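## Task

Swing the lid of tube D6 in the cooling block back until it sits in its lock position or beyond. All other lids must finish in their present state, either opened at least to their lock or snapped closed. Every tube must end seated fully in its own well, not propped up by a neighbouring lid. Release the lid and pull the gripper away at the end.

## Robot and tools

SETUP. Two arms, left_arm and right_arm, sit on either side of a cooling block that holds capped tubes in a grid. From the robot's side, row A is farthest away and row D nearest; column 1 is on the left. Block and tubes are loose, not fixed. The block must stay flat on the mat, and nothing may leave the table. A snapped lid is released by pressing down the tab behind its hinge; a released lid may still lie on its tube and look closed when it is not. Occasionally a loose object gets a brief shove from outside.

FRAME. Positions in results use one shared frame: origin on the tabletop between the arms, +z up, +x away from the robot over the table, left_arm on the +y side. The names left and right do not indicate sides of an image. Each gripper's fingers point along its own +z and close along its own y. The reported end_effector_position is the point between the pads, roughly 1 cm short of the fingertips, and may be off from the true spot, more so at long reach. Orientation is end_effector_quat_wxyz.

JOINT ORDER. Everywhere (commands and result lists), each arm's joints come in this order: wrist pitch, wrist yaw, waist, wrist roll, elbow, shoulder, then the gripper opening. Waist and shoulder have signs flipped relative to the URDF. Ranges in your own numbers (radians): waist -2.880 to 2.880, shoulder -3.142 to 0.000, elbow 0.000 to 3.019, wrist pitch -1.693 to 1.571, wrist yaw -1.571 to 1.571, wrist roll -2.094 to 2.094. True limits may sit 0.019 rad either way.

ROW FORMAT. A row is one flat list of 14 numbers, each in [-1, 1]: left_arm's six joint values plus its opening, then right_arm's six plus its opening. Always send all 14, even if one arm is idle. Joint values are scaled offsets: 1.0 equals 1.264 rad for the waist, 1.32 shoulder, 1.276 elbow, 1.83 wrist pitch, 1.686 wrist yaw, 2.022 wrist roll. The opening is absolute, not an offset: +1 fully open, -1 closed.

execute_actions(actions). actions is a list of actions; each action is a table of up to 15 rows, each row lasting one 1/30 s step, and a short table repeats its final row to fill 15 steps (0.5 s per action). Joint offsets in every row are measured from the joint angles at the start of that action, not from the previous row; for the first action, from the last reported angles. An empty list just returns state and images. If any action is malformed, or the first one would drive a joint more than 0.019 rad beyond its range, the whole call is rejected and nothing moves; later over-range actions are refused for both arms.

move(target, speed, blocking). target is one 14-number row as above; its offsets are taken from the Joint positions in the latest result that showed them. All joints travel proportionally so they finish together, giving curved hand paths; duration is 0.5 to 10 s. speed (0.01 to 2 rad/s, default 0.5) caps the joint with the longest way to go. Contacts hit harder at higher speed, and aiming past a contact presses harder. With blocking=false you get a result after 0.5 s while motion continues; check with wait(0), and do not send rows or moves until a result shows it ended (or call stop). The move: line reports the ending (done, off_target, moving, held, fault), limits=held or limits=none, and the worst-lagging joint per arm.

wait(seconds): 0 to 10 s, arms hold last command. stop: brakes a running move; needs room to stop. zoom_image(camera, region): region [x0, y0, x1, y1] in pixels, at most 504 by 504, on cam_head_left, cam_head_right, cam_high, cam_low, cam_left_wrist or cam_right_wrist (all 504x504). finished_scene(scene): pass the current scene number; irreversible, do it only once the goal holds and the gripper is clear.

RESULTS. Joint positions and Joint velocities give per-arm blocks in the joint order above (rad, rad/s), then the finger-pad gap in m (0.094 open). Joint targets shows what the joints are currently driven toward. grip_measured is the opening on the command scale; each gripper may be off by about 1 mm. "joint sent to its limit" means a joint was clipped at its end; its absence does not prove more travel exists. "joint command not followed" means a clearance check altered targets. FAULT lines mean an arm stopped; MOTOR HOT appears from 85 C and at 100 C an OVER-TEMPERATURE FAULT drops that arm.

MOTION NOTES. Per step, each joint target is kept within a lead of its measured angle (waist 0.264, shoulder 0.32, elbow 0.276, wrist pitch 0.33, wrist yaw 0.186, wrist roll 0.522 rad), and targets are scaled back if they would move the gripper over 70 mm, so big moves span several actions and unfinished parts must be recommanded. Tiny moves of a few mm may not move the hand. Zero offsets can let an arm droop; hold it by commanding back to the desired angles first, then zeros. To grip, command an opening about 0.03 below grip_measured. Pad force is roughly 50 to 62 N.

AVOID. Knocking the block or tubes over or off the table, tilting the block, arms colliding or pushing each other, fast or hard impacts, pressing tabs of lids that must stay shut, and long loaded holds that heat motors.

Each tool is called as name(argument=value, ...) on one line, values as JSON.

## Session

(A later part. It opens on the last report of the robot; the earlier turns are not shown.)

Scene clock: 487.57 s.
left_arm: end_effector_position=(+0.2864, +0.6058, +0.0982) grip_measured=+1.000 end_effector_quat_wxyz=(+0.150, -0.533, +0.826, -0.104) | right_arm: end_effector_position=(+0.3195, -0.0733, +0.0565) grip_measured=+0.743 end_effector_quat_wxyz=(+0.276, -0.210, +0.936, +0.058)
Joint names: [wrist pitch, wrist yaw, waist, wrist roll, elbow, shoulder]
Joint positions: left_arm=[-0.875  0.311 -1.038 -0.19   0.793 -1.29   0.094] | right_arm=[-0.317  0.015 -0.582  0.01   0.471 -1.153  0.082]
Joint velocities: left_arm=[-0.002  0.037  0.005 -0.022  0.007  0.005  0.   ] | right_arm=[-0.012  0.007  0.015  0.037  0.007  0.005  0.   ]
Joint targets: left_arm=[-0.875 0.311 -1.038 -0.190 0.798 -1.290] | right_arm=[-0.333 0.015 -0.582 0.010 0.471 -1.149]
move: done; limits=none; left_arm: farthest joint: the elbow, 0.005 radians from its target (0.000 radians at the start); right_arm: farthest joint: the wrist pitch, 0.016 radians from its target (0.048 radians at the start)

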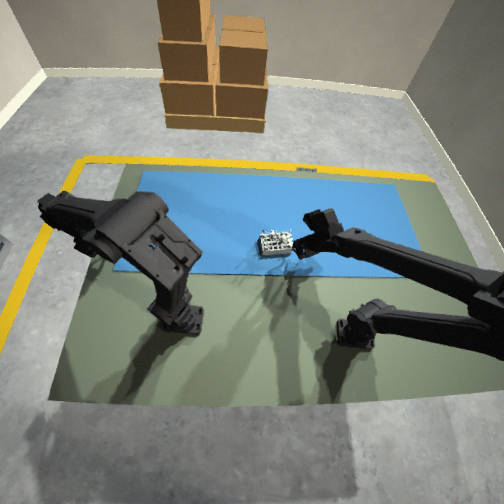

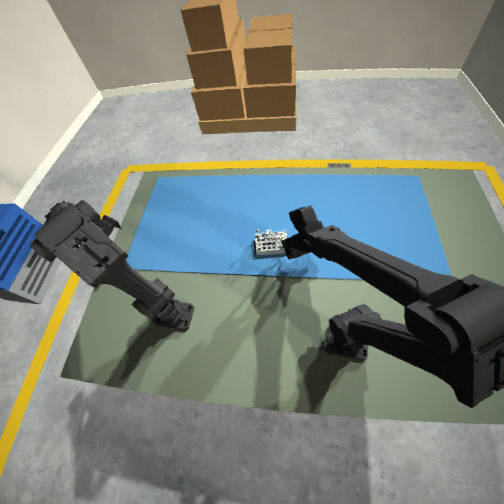

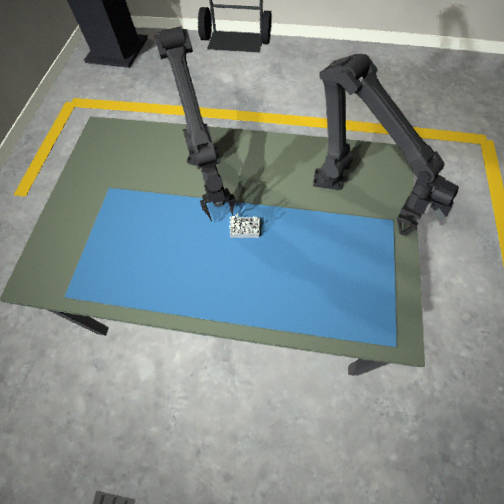

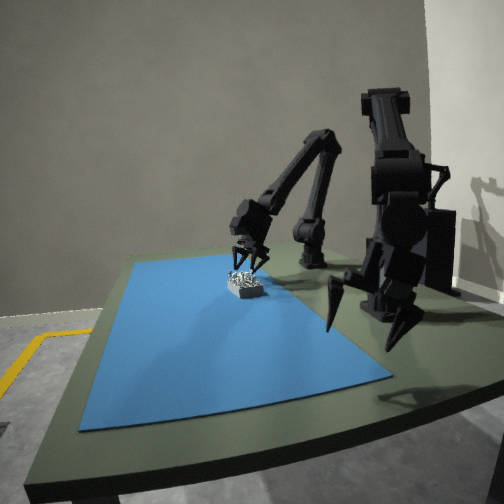

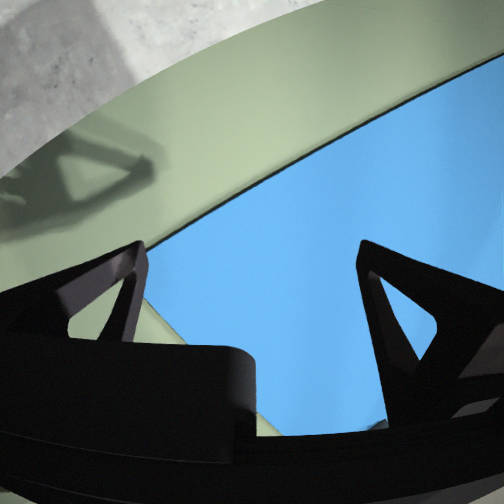

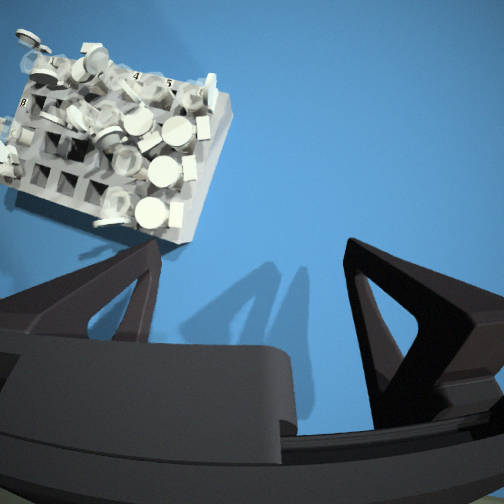

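move(target=[0,0,0,0,0,0,1, -0.008,0,0,0,0,-0.03,0.74], speed=0.04)

move(target=[0,0,0,0,0,0,1, -0.008,0,0,0,0.02,-0.01,0.74], speed=0.03)

zoom_image(camera="cam_right_wrist", region=[90, 170, 240, 320])

Scene clock: 498.07 s.
left_arm: end_effector_position=(+0.2852, +0.6040, +0.0962) grip_measured=+1.000 end_effector_quat_wxyz=(+0.148, -0.533, +0.826, -0.105) | right_arm: end_effector_position=(+0.3173, -0.0744, +0.0460) grip_measured=+0.743 end_effector_quat_wxyz=(+0.261, -0.211, +0.940, +0.055)
Joint names: [wrist pitch, wrist yaw, waist, wrist roll, elbow, shoulder]
Joint positions: left_arm=[-0.875  0.311 -1.038 -0.19   0.788 -1.29   0.094] | right_arm=[-0.317  0.015 -0.582  0.01   0.471 -1.184  0.082]
Joint velocities: left_arm=[-0.002  0.051 -0.005 -0.081  0.002 -0.005  0.   ] | right_arm=[ 0.002 -0.037 -0.005  0.007 -0.002  0.015 -0.001]
Joint targets: left_arm=[-0.875 0.311 -1.038 -0.190 0.793 -1.290] | right_arm=[-0.332 0.015 -0.582 0.010 0.471 -1.193]
move: done; limits=none; left_arm: farthest joint: the elbow, 0.005 radians from its target (0.000 radians at the start); right_arm: farthest joint: the wrist pitch, 0.014 radians from its target (0.014 radians at the start)

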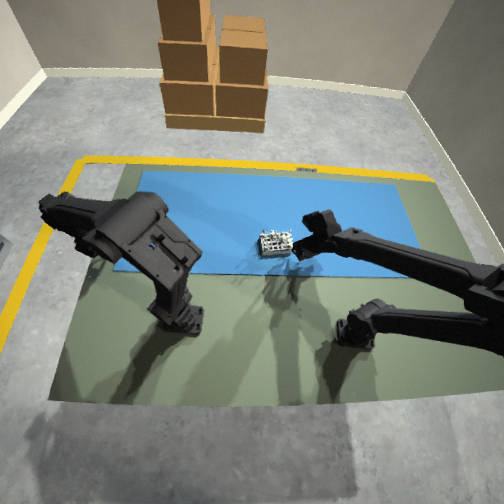

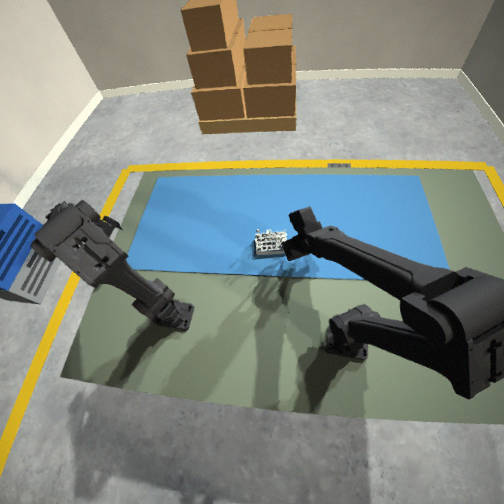

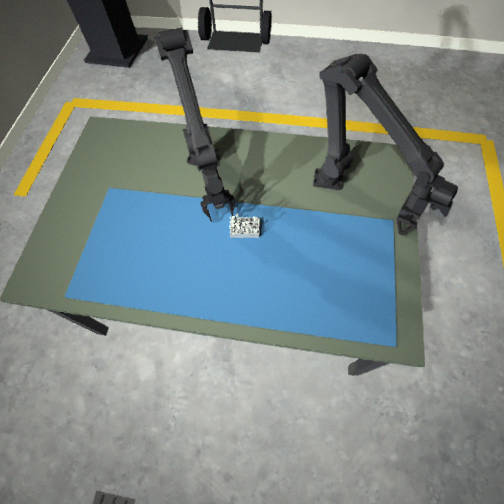

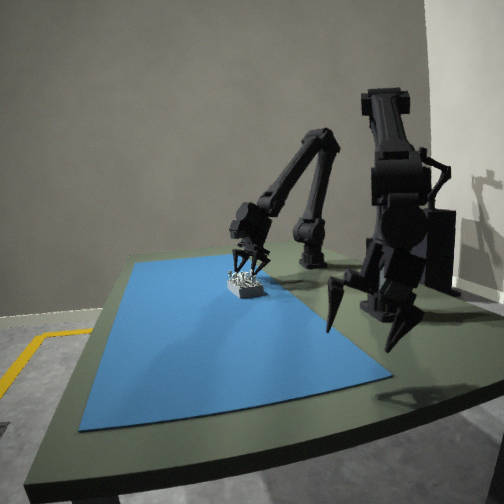

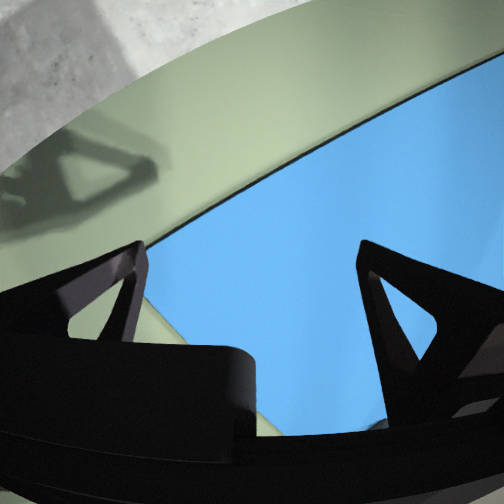

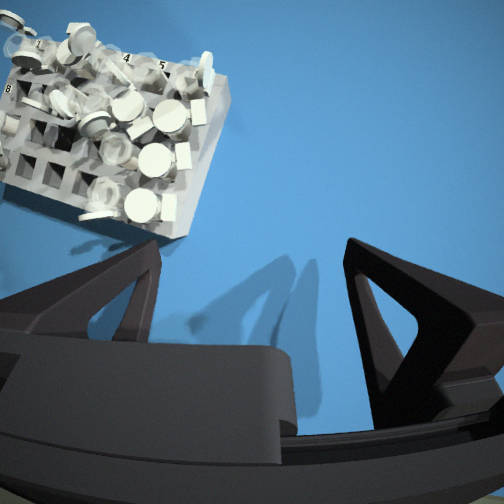

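Scene clock: 499.13 s.
left_arm: end_effector_position=(+0.2839, +0.6021, +0.0942) grip_measured=+1.000 end_effector_quat_wxyz=(+0.146, -0.534, +0.826, -0.106) | right_arm: end_effector_position=(+0.3170, -0.0746, +0.0446) grip_measured=+0.743 end_effector_quat_wxyz=(+0.259, -0.211, +0.941, +0.054)
Joint names: [wrist pitch, wrist yaw, waist, wrist roll, elbow, shoulder]
Joint positions: left_arm=[-0.875  0.311 -1.038 -0.19   0.782 -1.29   0.094] | right_arm=[-0.317  0.015 -0.582  0.01   0.471 -1.188  0.082]
Joint velocities: left_arm=[-0.002 -0.007  0.005 -0.037  0.012 -0.005  0.   ] | right_arm=[-0.002 -0.037 -0.005 -0.081 -0.017 -0.015  0.   ]
Joint targets: left_arm=[-0.875 0.311 -1.038 -0.190 0.787 -1.290] | right_arm=[-0.332 0.015 -0.582 0.010 0.496 -1.198]
move: off_target (right_arm); limits=none; left_arm: farthest joint: the elbow, 0.006 radians from its target (0.000 radians at the start); right_arm: farthest joint: the elbow, 0.026 radians from its target (0.026 radians at the start)

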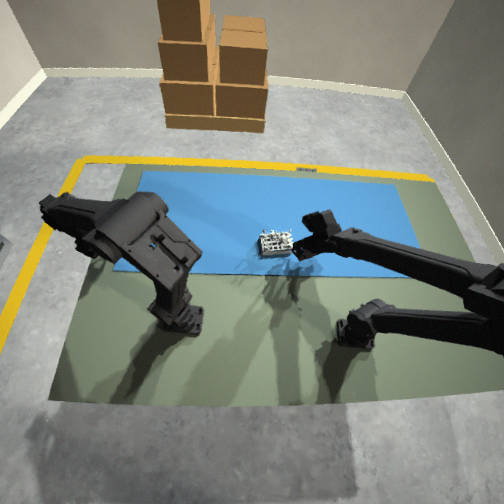

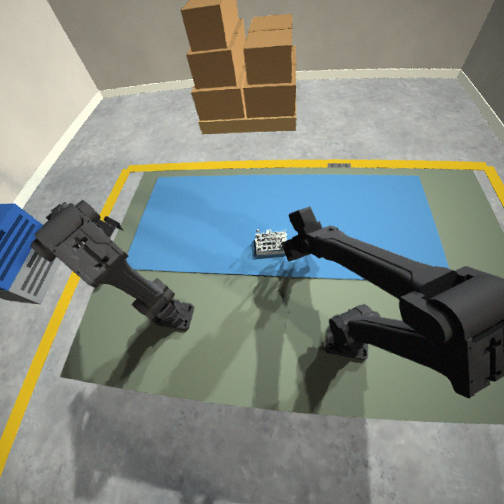

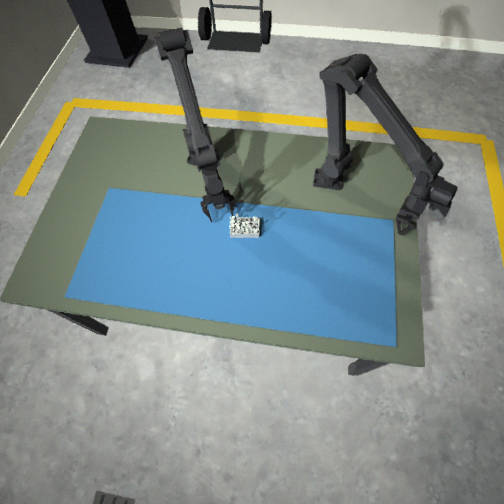

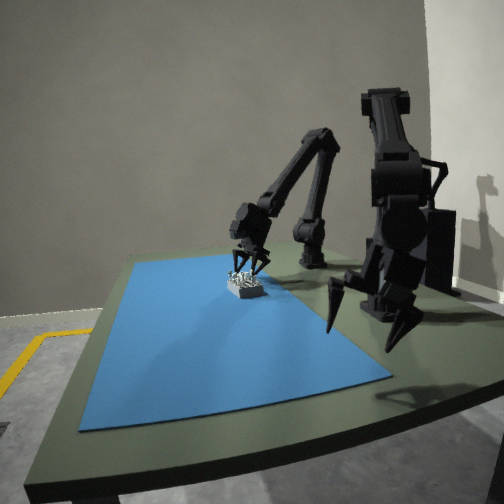

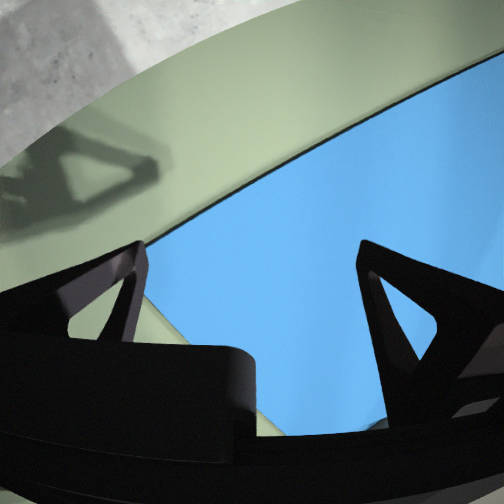

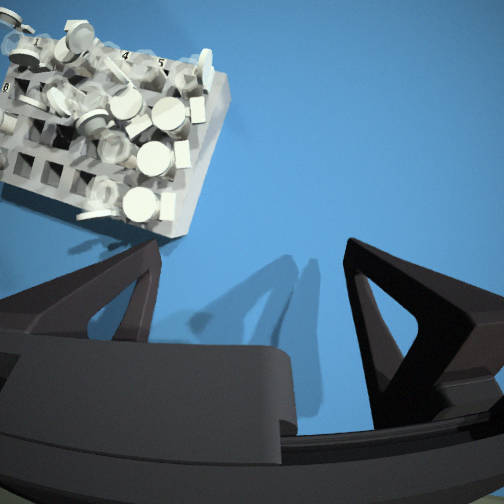

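Region (90, 170, 240, 320) of cam_right_wrist's 504x504 image, scaled by 3.360, with more detail than that image has.

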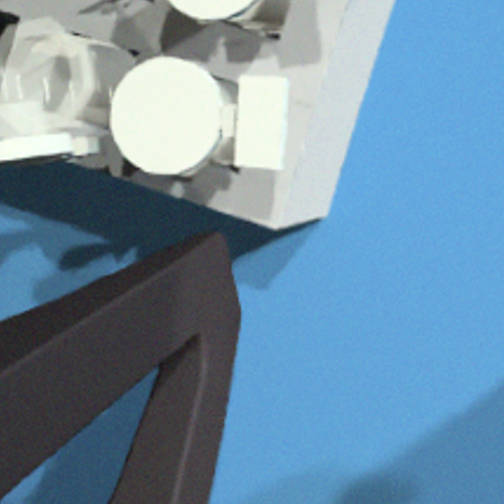

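execute_actions(actions=[])

Scene clock: 521.57 s.
left_arm: end_effector_position=(+0.2839, +0.6021, +0.0942) grip_measured=+1.000 end_effector_quat_wxyz=(+0.146, -0.534, +0.826, -0.106) | right_arm: end_effector_position=(+0.3170, -0.0746, +0.0446) grip_measured=+0.743 end_effector_quat_wxyz=(+0.259, -0.211, +0.941, +0.054)
Joint names: [wrist pitch, wrist yaw, waist, wrist roll, elbow, shoulder]
Joint positions: left_arm=[-0.875  0.311 -1.038 -0.19   0.782 -1.29   0.094] | right_arm=[-0.317  0.015 -0.582  0.01   0.471 -1.188  0.082]
Joint velocities: left_arm=[-0.022 -0.022 -0.005 -0.081 -0.007  0.005  0.   ] | right_arm=[ 0.012 -0.095 -0.005  0.007 -0.007  0.005  0.001]
Joint targets: left_arm=[-0.875 0.311 -1.038 -0.190 0.787 -1.290] | right_arm=[-0.332 0.015 -0.582 0.010 0.496 -1.198]

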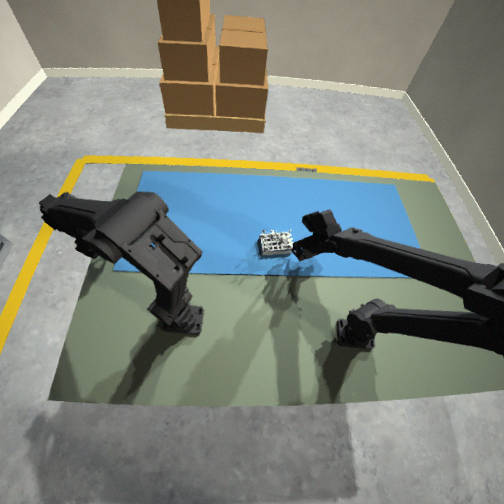

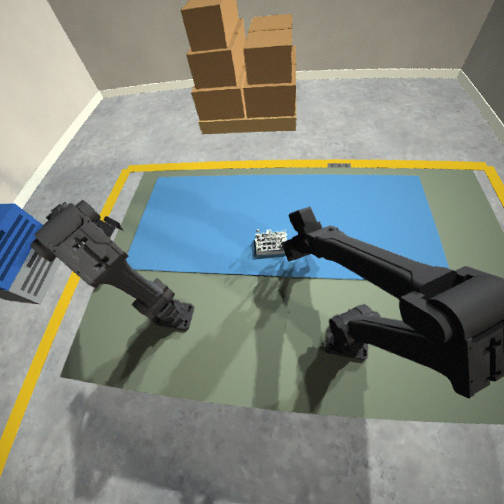

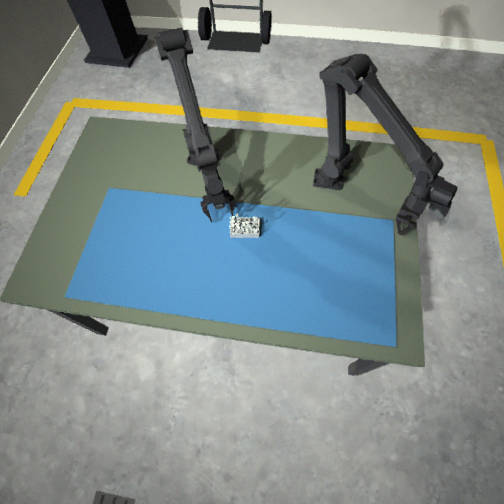

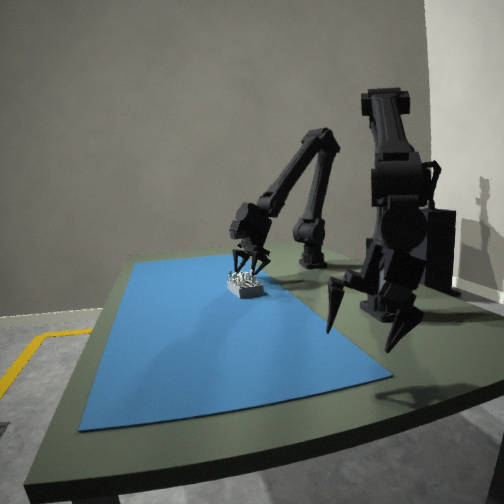

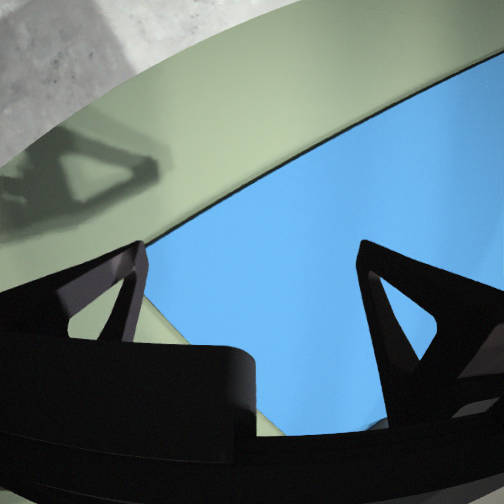

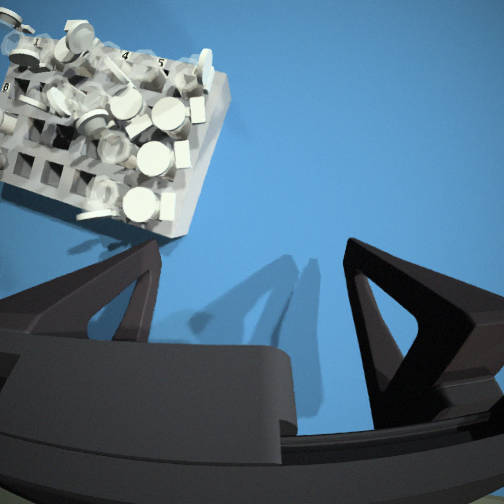

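move(target=[0,0,0,0,0,0,1, 0.0,0,0,0,0.035,0,0.8], speed=0.04)

zoom_image(camera="cam_right_wrist", region=[60,120,260,320])

zoom_image(camera="cam_low", region=[200,240,300,320])

Scene clock: 529.07 s.
left_arm: end_effector_position=(+0.2828, +0.6004, +0.0923) grip_measured=+1.000 end_effector_quat_wxyz=(+0.143, -0.534, +0.826, -0.107) | right_arm: end_effector_position=(+0.3170, -0.0746, +0.0446) grip_measured=+0.797 end_effector_quat_wxyz=(+0.259, -0.211, +0.941, +0.054)
Joint names: [wrist pitch, wrist yaw, waist, wrist roll, elbow, shoulder]
Joint positions: left_arm=[-0.875  0.311 -1.038 -0.19   0.777 -1.29   0.094] | right_arm=[-0.317  0.015 -0.582  0.01   0.471 -1.188  0.084]
Joint velocities: left_arm=[-0.012  0.022  0.005 -0.051 -0.017  0.024  0.   ] | right_arm=[ 0.012 -0.007  0.005 -0.007 -0.007  0.005 -0.   ]
Joint targets: left_arm=[-0.875 0.311 -1.038 -0.190 0.782 -1.290] | right_arm=[-0.317 0.015 -0.582 0.010 0.515 -1.188]
move: off_target (right_arm); limits=none; left_arm: farthest joint: the elbow, 0.005 radians from its target (0.000 radians at the start); right_arm: farthest joint: the elbow, 0.045 radians from its target (0.045 radians at the start)

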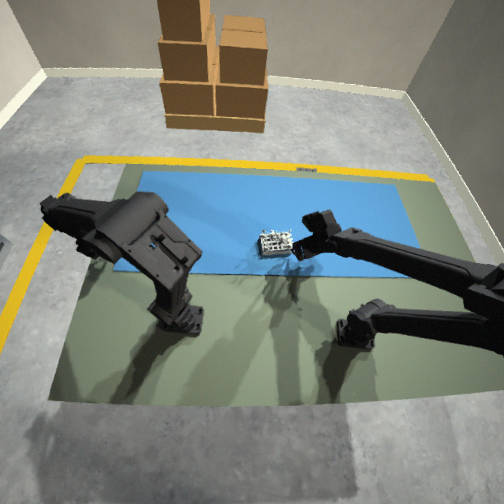

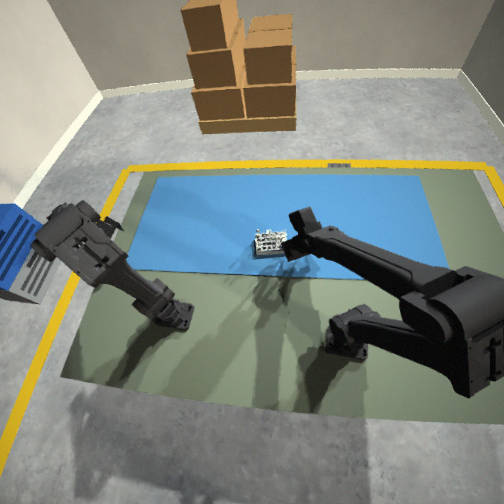

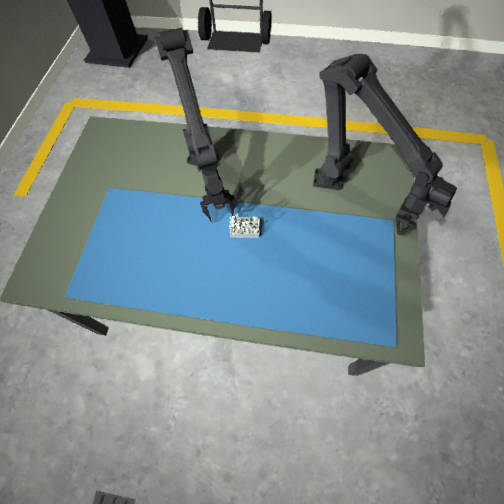

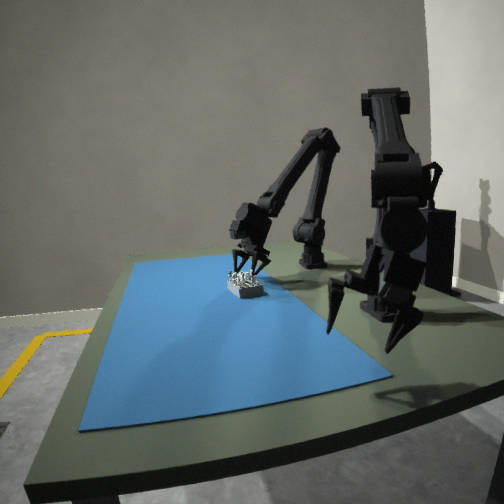

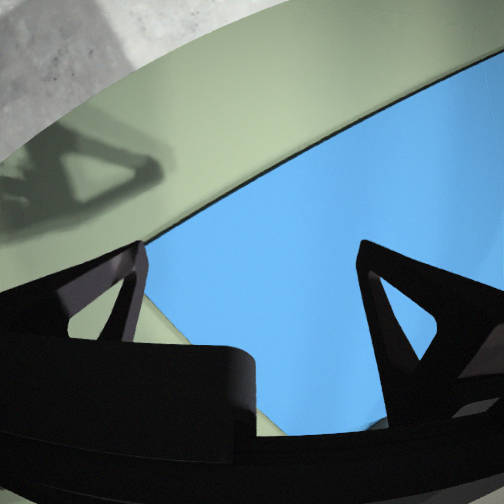

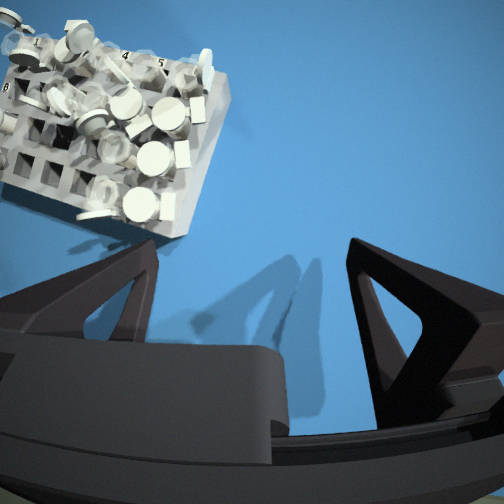

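Region (60, 120, 260, 320) of cam_right_wrist's 504x504 image, scaled by 2.520, with more detail than that image has.

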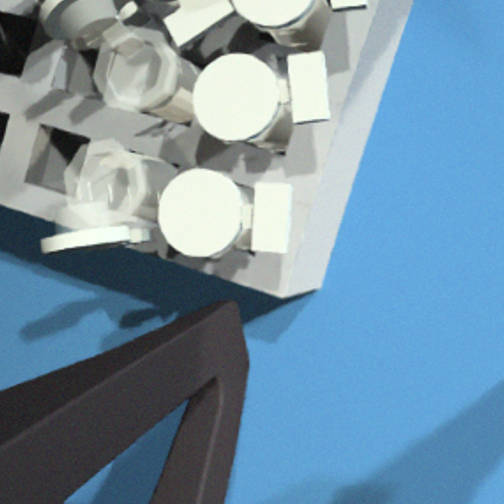

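Region (200, 240, 300, 320) of cam_low's 504x504 image, scaled by 5.040, with more detail than that image has; it fills the top 403 rows of this view, and the rest is white.

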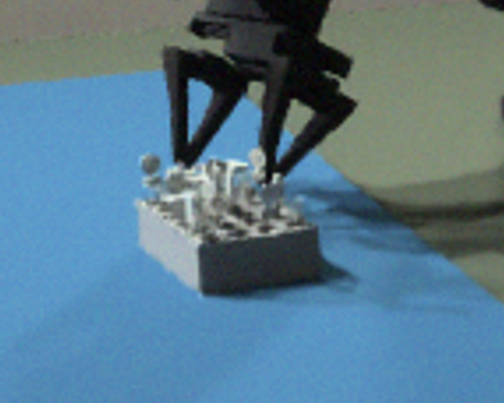

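move(target=[0,0,0,0,0,0,1, 0.0,0,-0.02,0,0.07,0,0.85], speed=0.04)

zoom_image(camera="cam_right_wrist", region=[60,120,260,320])

Scene clock: 539.83 s.
left_arm: end_effector_position=(+0.2815, +0.5985, +0.0903) grip_measured=+1.000 end_effector_quat_wxyz=(+0.141, -0.535, +0.826, -0.108) | right_arm: end_effector_position=(+0.3268, -0.0641, +0.0569) grip_measured=+0.847 end_effector_quat_wxyz=(+0.273, -0.217, +0.936, +0.060)
Joint names: [wrist pitch, wrist yaw, waist, wrist roll, elbow, shoulder]
Joint positions: left_arm=[-0.875  0.311 -1.038 -0.19   0.772 -1.29   0.094] | right_arm=[-0.317  0.015 -0.595  0.01   0.5   -1.188  0.087]
Joint velocities: left_arm=[ 0.002 -0.037  0.015  0.037  0.002  0.015  0.   ] | right_arm=[-0.007  0.037  0.005  0.007  0.002  0.015  0.   ]
Joint targets: left_arm=[-0.875 0.311 -1.038 -0.190 0.777 -1.290] | right_arm=[-0.317 0.015 -0.607 0.010 0.560 -1.188]
move: off_target (right_arm); limits=none; left_arm: farthest joint: the elbow, 0.005 radians from its target (0.000 radians at the start); right_arm: farthest joint: the elbow, 0.060 radians from its target (0.090 radians at the start)

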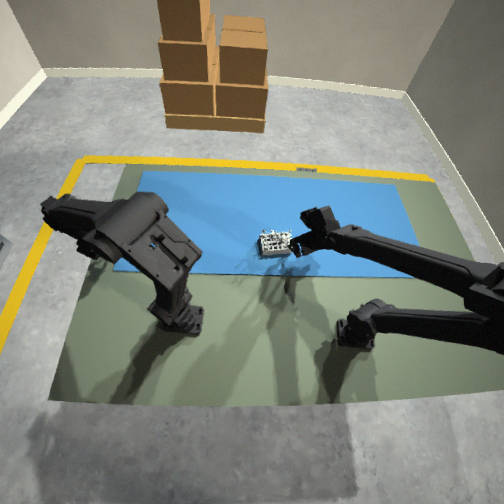

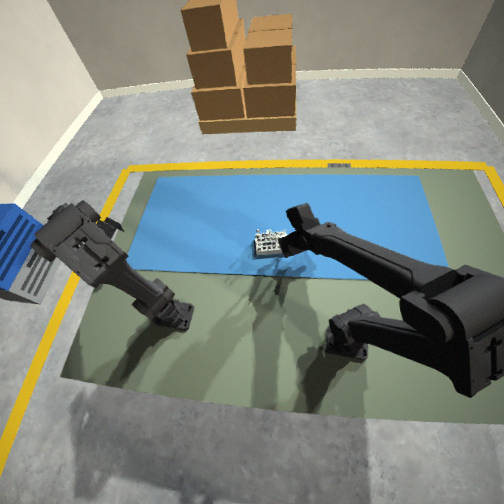

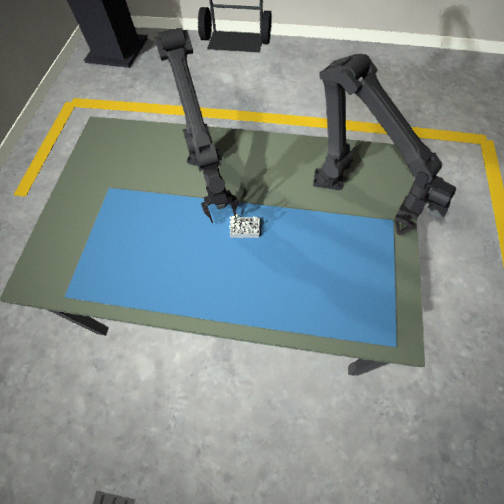

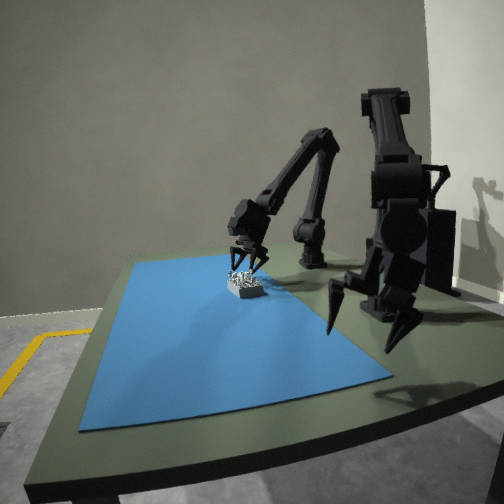

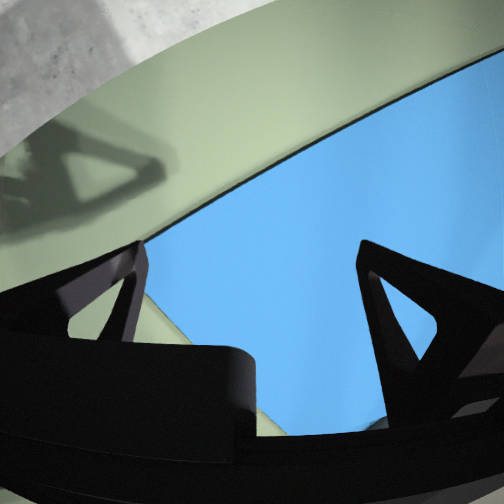

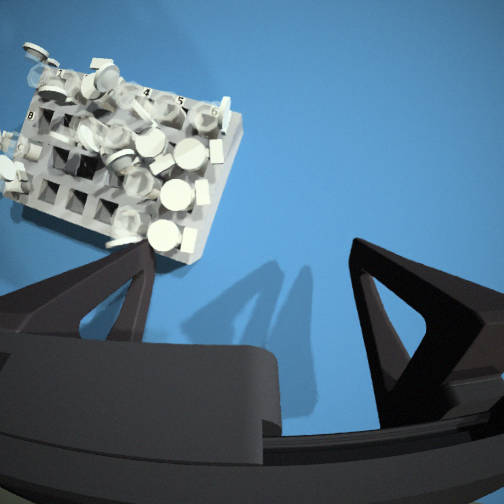

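Region (60, 120, 260, 320) of cam_right_wrist's 504x504 image, scaled by 2.520, with more detail than that image has.

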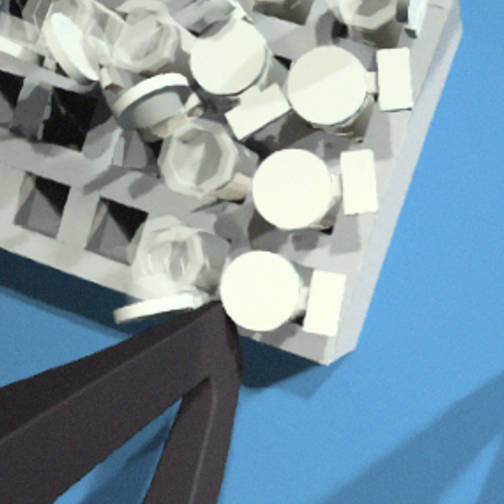

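move(target=[0,0,0,0,0,0,1, 0.0,0,0,0,0.025,-0.018,0.85], speed=0.03)

zoom_image(camera="cam_right_wrist", region=[60,120,260,320])

Scene clock: 558.57 s.
left_arm: end_effector_position=(+0.2804, +0.5967, +0.0884) grip_measured=+1.000 end_effector_quat_wxyz=(+0.139, -0.535, +0.826, -0.109) | right_arm: end_effector_position=(+0.3258, -0.0646, +0.0519) grip_measured=+0.847 end_effector_quat_wxyz=(+0.266, -0.217, +0.937, +0.058)
Joint names: [wrist pitch, wrist yaw, waist, wrist roll, elbow, shoulder]
Joint positions: left_arm=[-0.875  0.311 -1.038 -0.19   0.767 -1.29   0.094] | right_arm=[-0.317  0.015 -0.595  0.01   0.5   -1.203  0.087]
Joint velocities: left_arm=[-0.012 -0.007 -0.005  0.022 -0.017  0.005  0.   ] | right_arm=[-0.012 -0.022  0.005 -0.007 -0.012  0.015 -0.   ]
Joint targets: left_arm=[-0.875 0.311 -1.038 -0.190 0.772 -1.290] | right_arm=[-0.317 0.015 -0.595 0.010 0.532 -1.212]
move: off_target (right_arm); limits=none; left_arm: farthest joint: the elbow, 0.005 radians from its target (0.000 radians at the start); right_arm: farthest joint: the elbow, 0.032 radians from its target (0.032 radians at the start)

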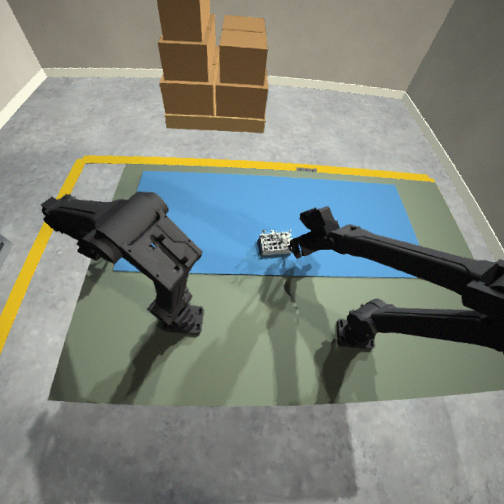

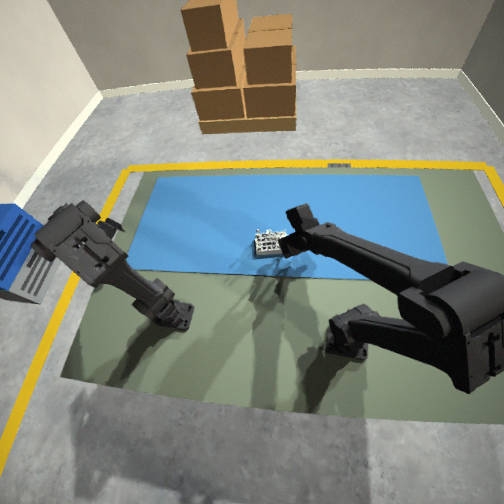

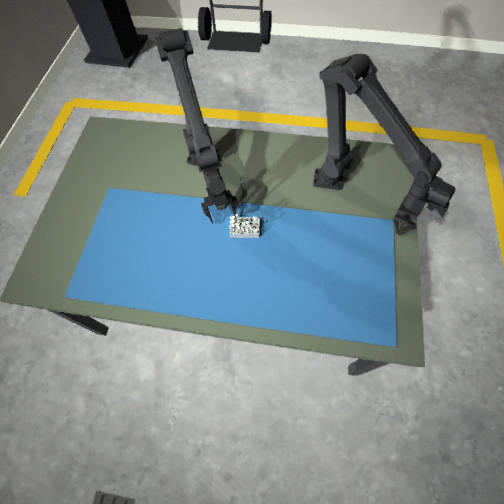

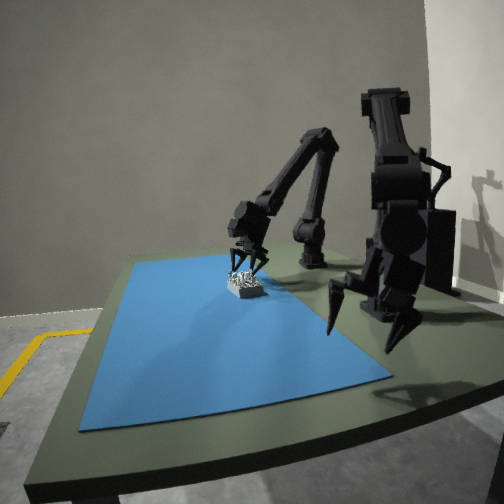

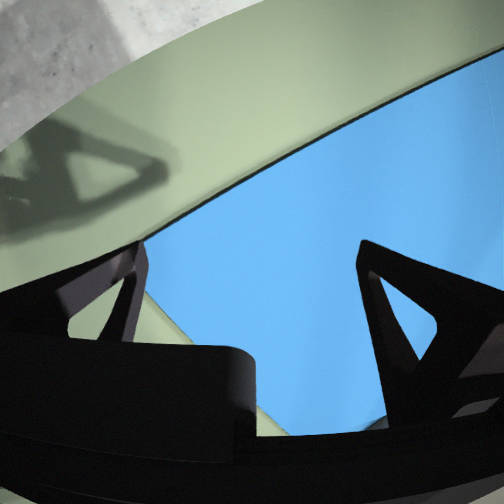

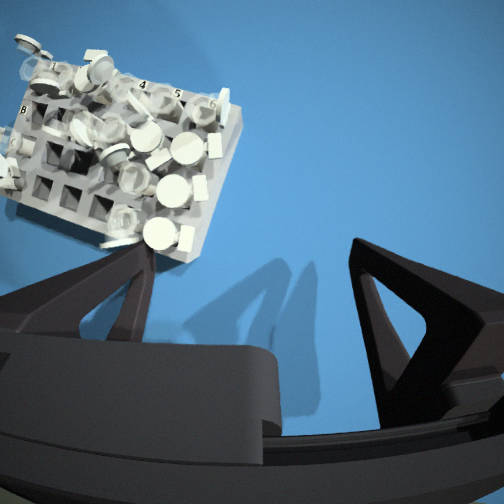

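Region (60, 120, 260, 320) of cam_right_wrist's 504x504 image, scaled by 2.520, with more detail than that image has.

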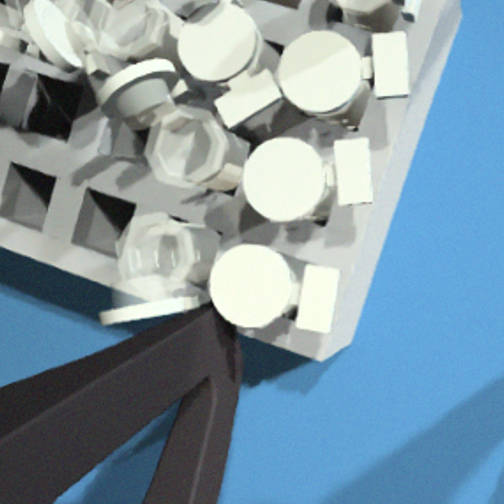

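move(target=[0,0,0,0,0,0,1, 0.035,0,0,0,0.025,0,0.72], speed=0.03)

zoom_image(camera="cam_right_wrist", region=[60,120,260,320])

Scene clock: 568.53 s.
left_arm: end_effector_position=(+0.2792, +0.5950, +0.0866) grip_measured=+1.000 end_effector_quat_wxyz=(+0.136, -0.536, +0.826, -0.110) | right_arm: end_effector_position=(+0.3295, -0.0622, +0.0546) grip_measured=+0.723 end_effector_quat_wxyz=(+0.275, -0.217, +0.935, +0.061)
Joint names: [wrist pitch, wrist yaw, waist, wrist roll, elbow, shoulder]
Joint positions: left_arm=[-0.875  0.311 -1.038 -0.19   0.762 -1.29   0.094] | right_arm=[-0.296  0.012 -0.595  0.01   0.5   -1.203  0.081]
Joint velocities: left_arm=[-0.007 -0.022  0.015 -0.051 -0.002  0.015  0.   ] | right_arm=[-0.017 -0.022  0.005 -0.022 -0.002  0.015 -0.   ]
Joint targets: left_arm=[-0.875 0.311 -1.038 -0.190 0.767 -1.290] | right_arm=[-0.253 0.015 -0.595 0.010 0.532 -1.203]
move: off_target (right_arm); limits=none; left_arm: farthest joint: the elbow, 0.005 radians from its target (0.000 radians at the start); right_arm: farthest joint: the wrist pitch, 0.043 radians from its target (0.064 radians at the start)

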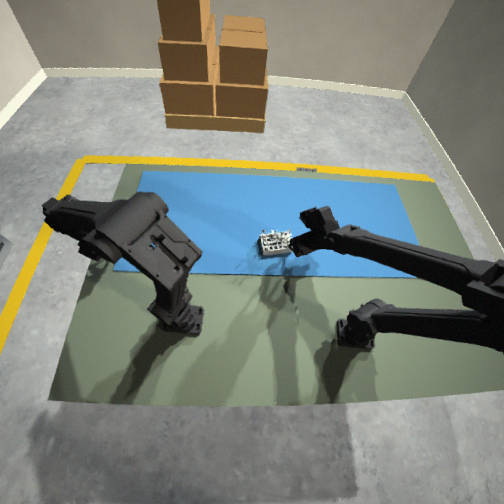

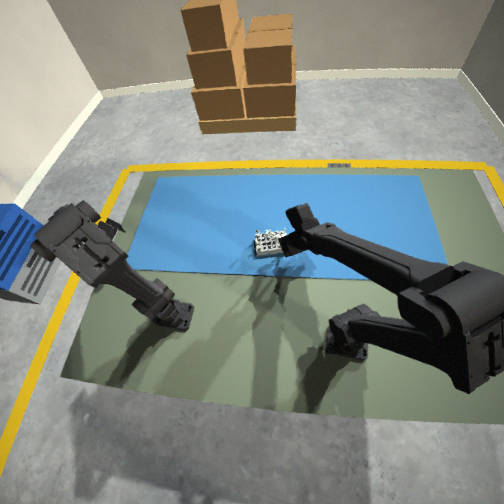

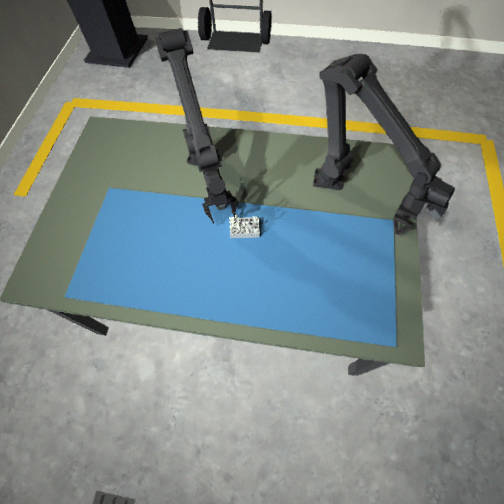

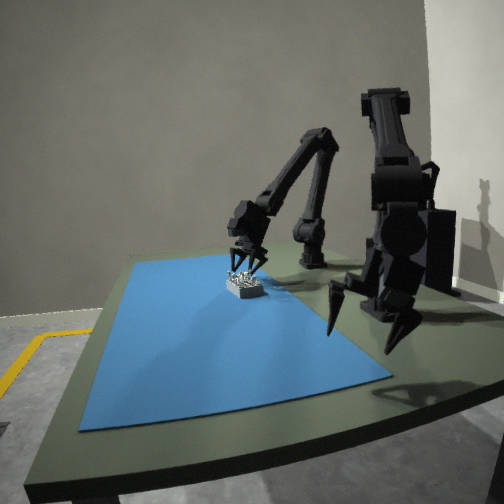

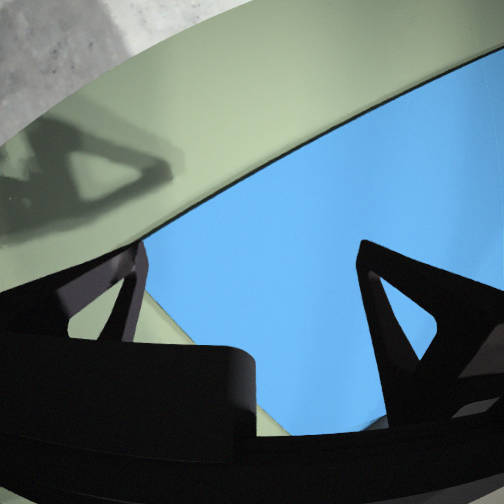

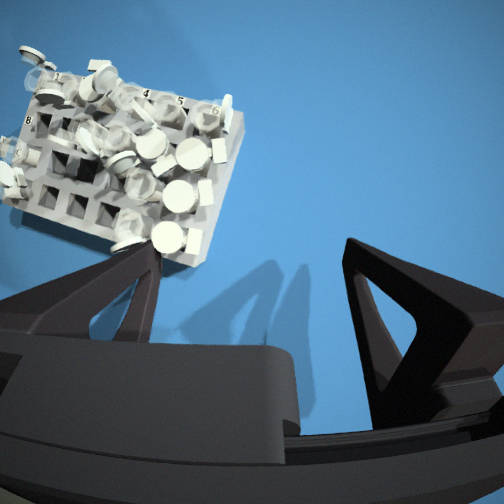

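Region (60, 120, 260, 320) of cam_right_wrist's 504x504 image, scaled by 2.520, with more detail than that image has.

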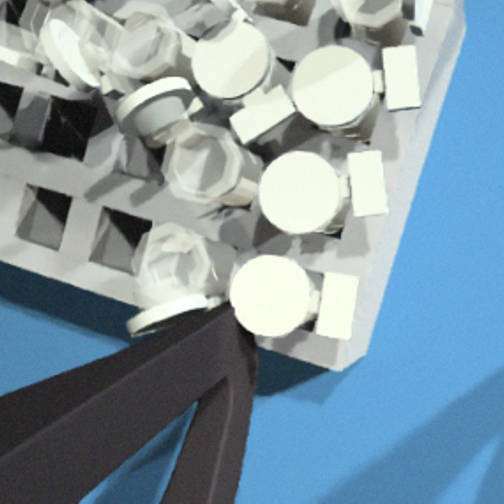

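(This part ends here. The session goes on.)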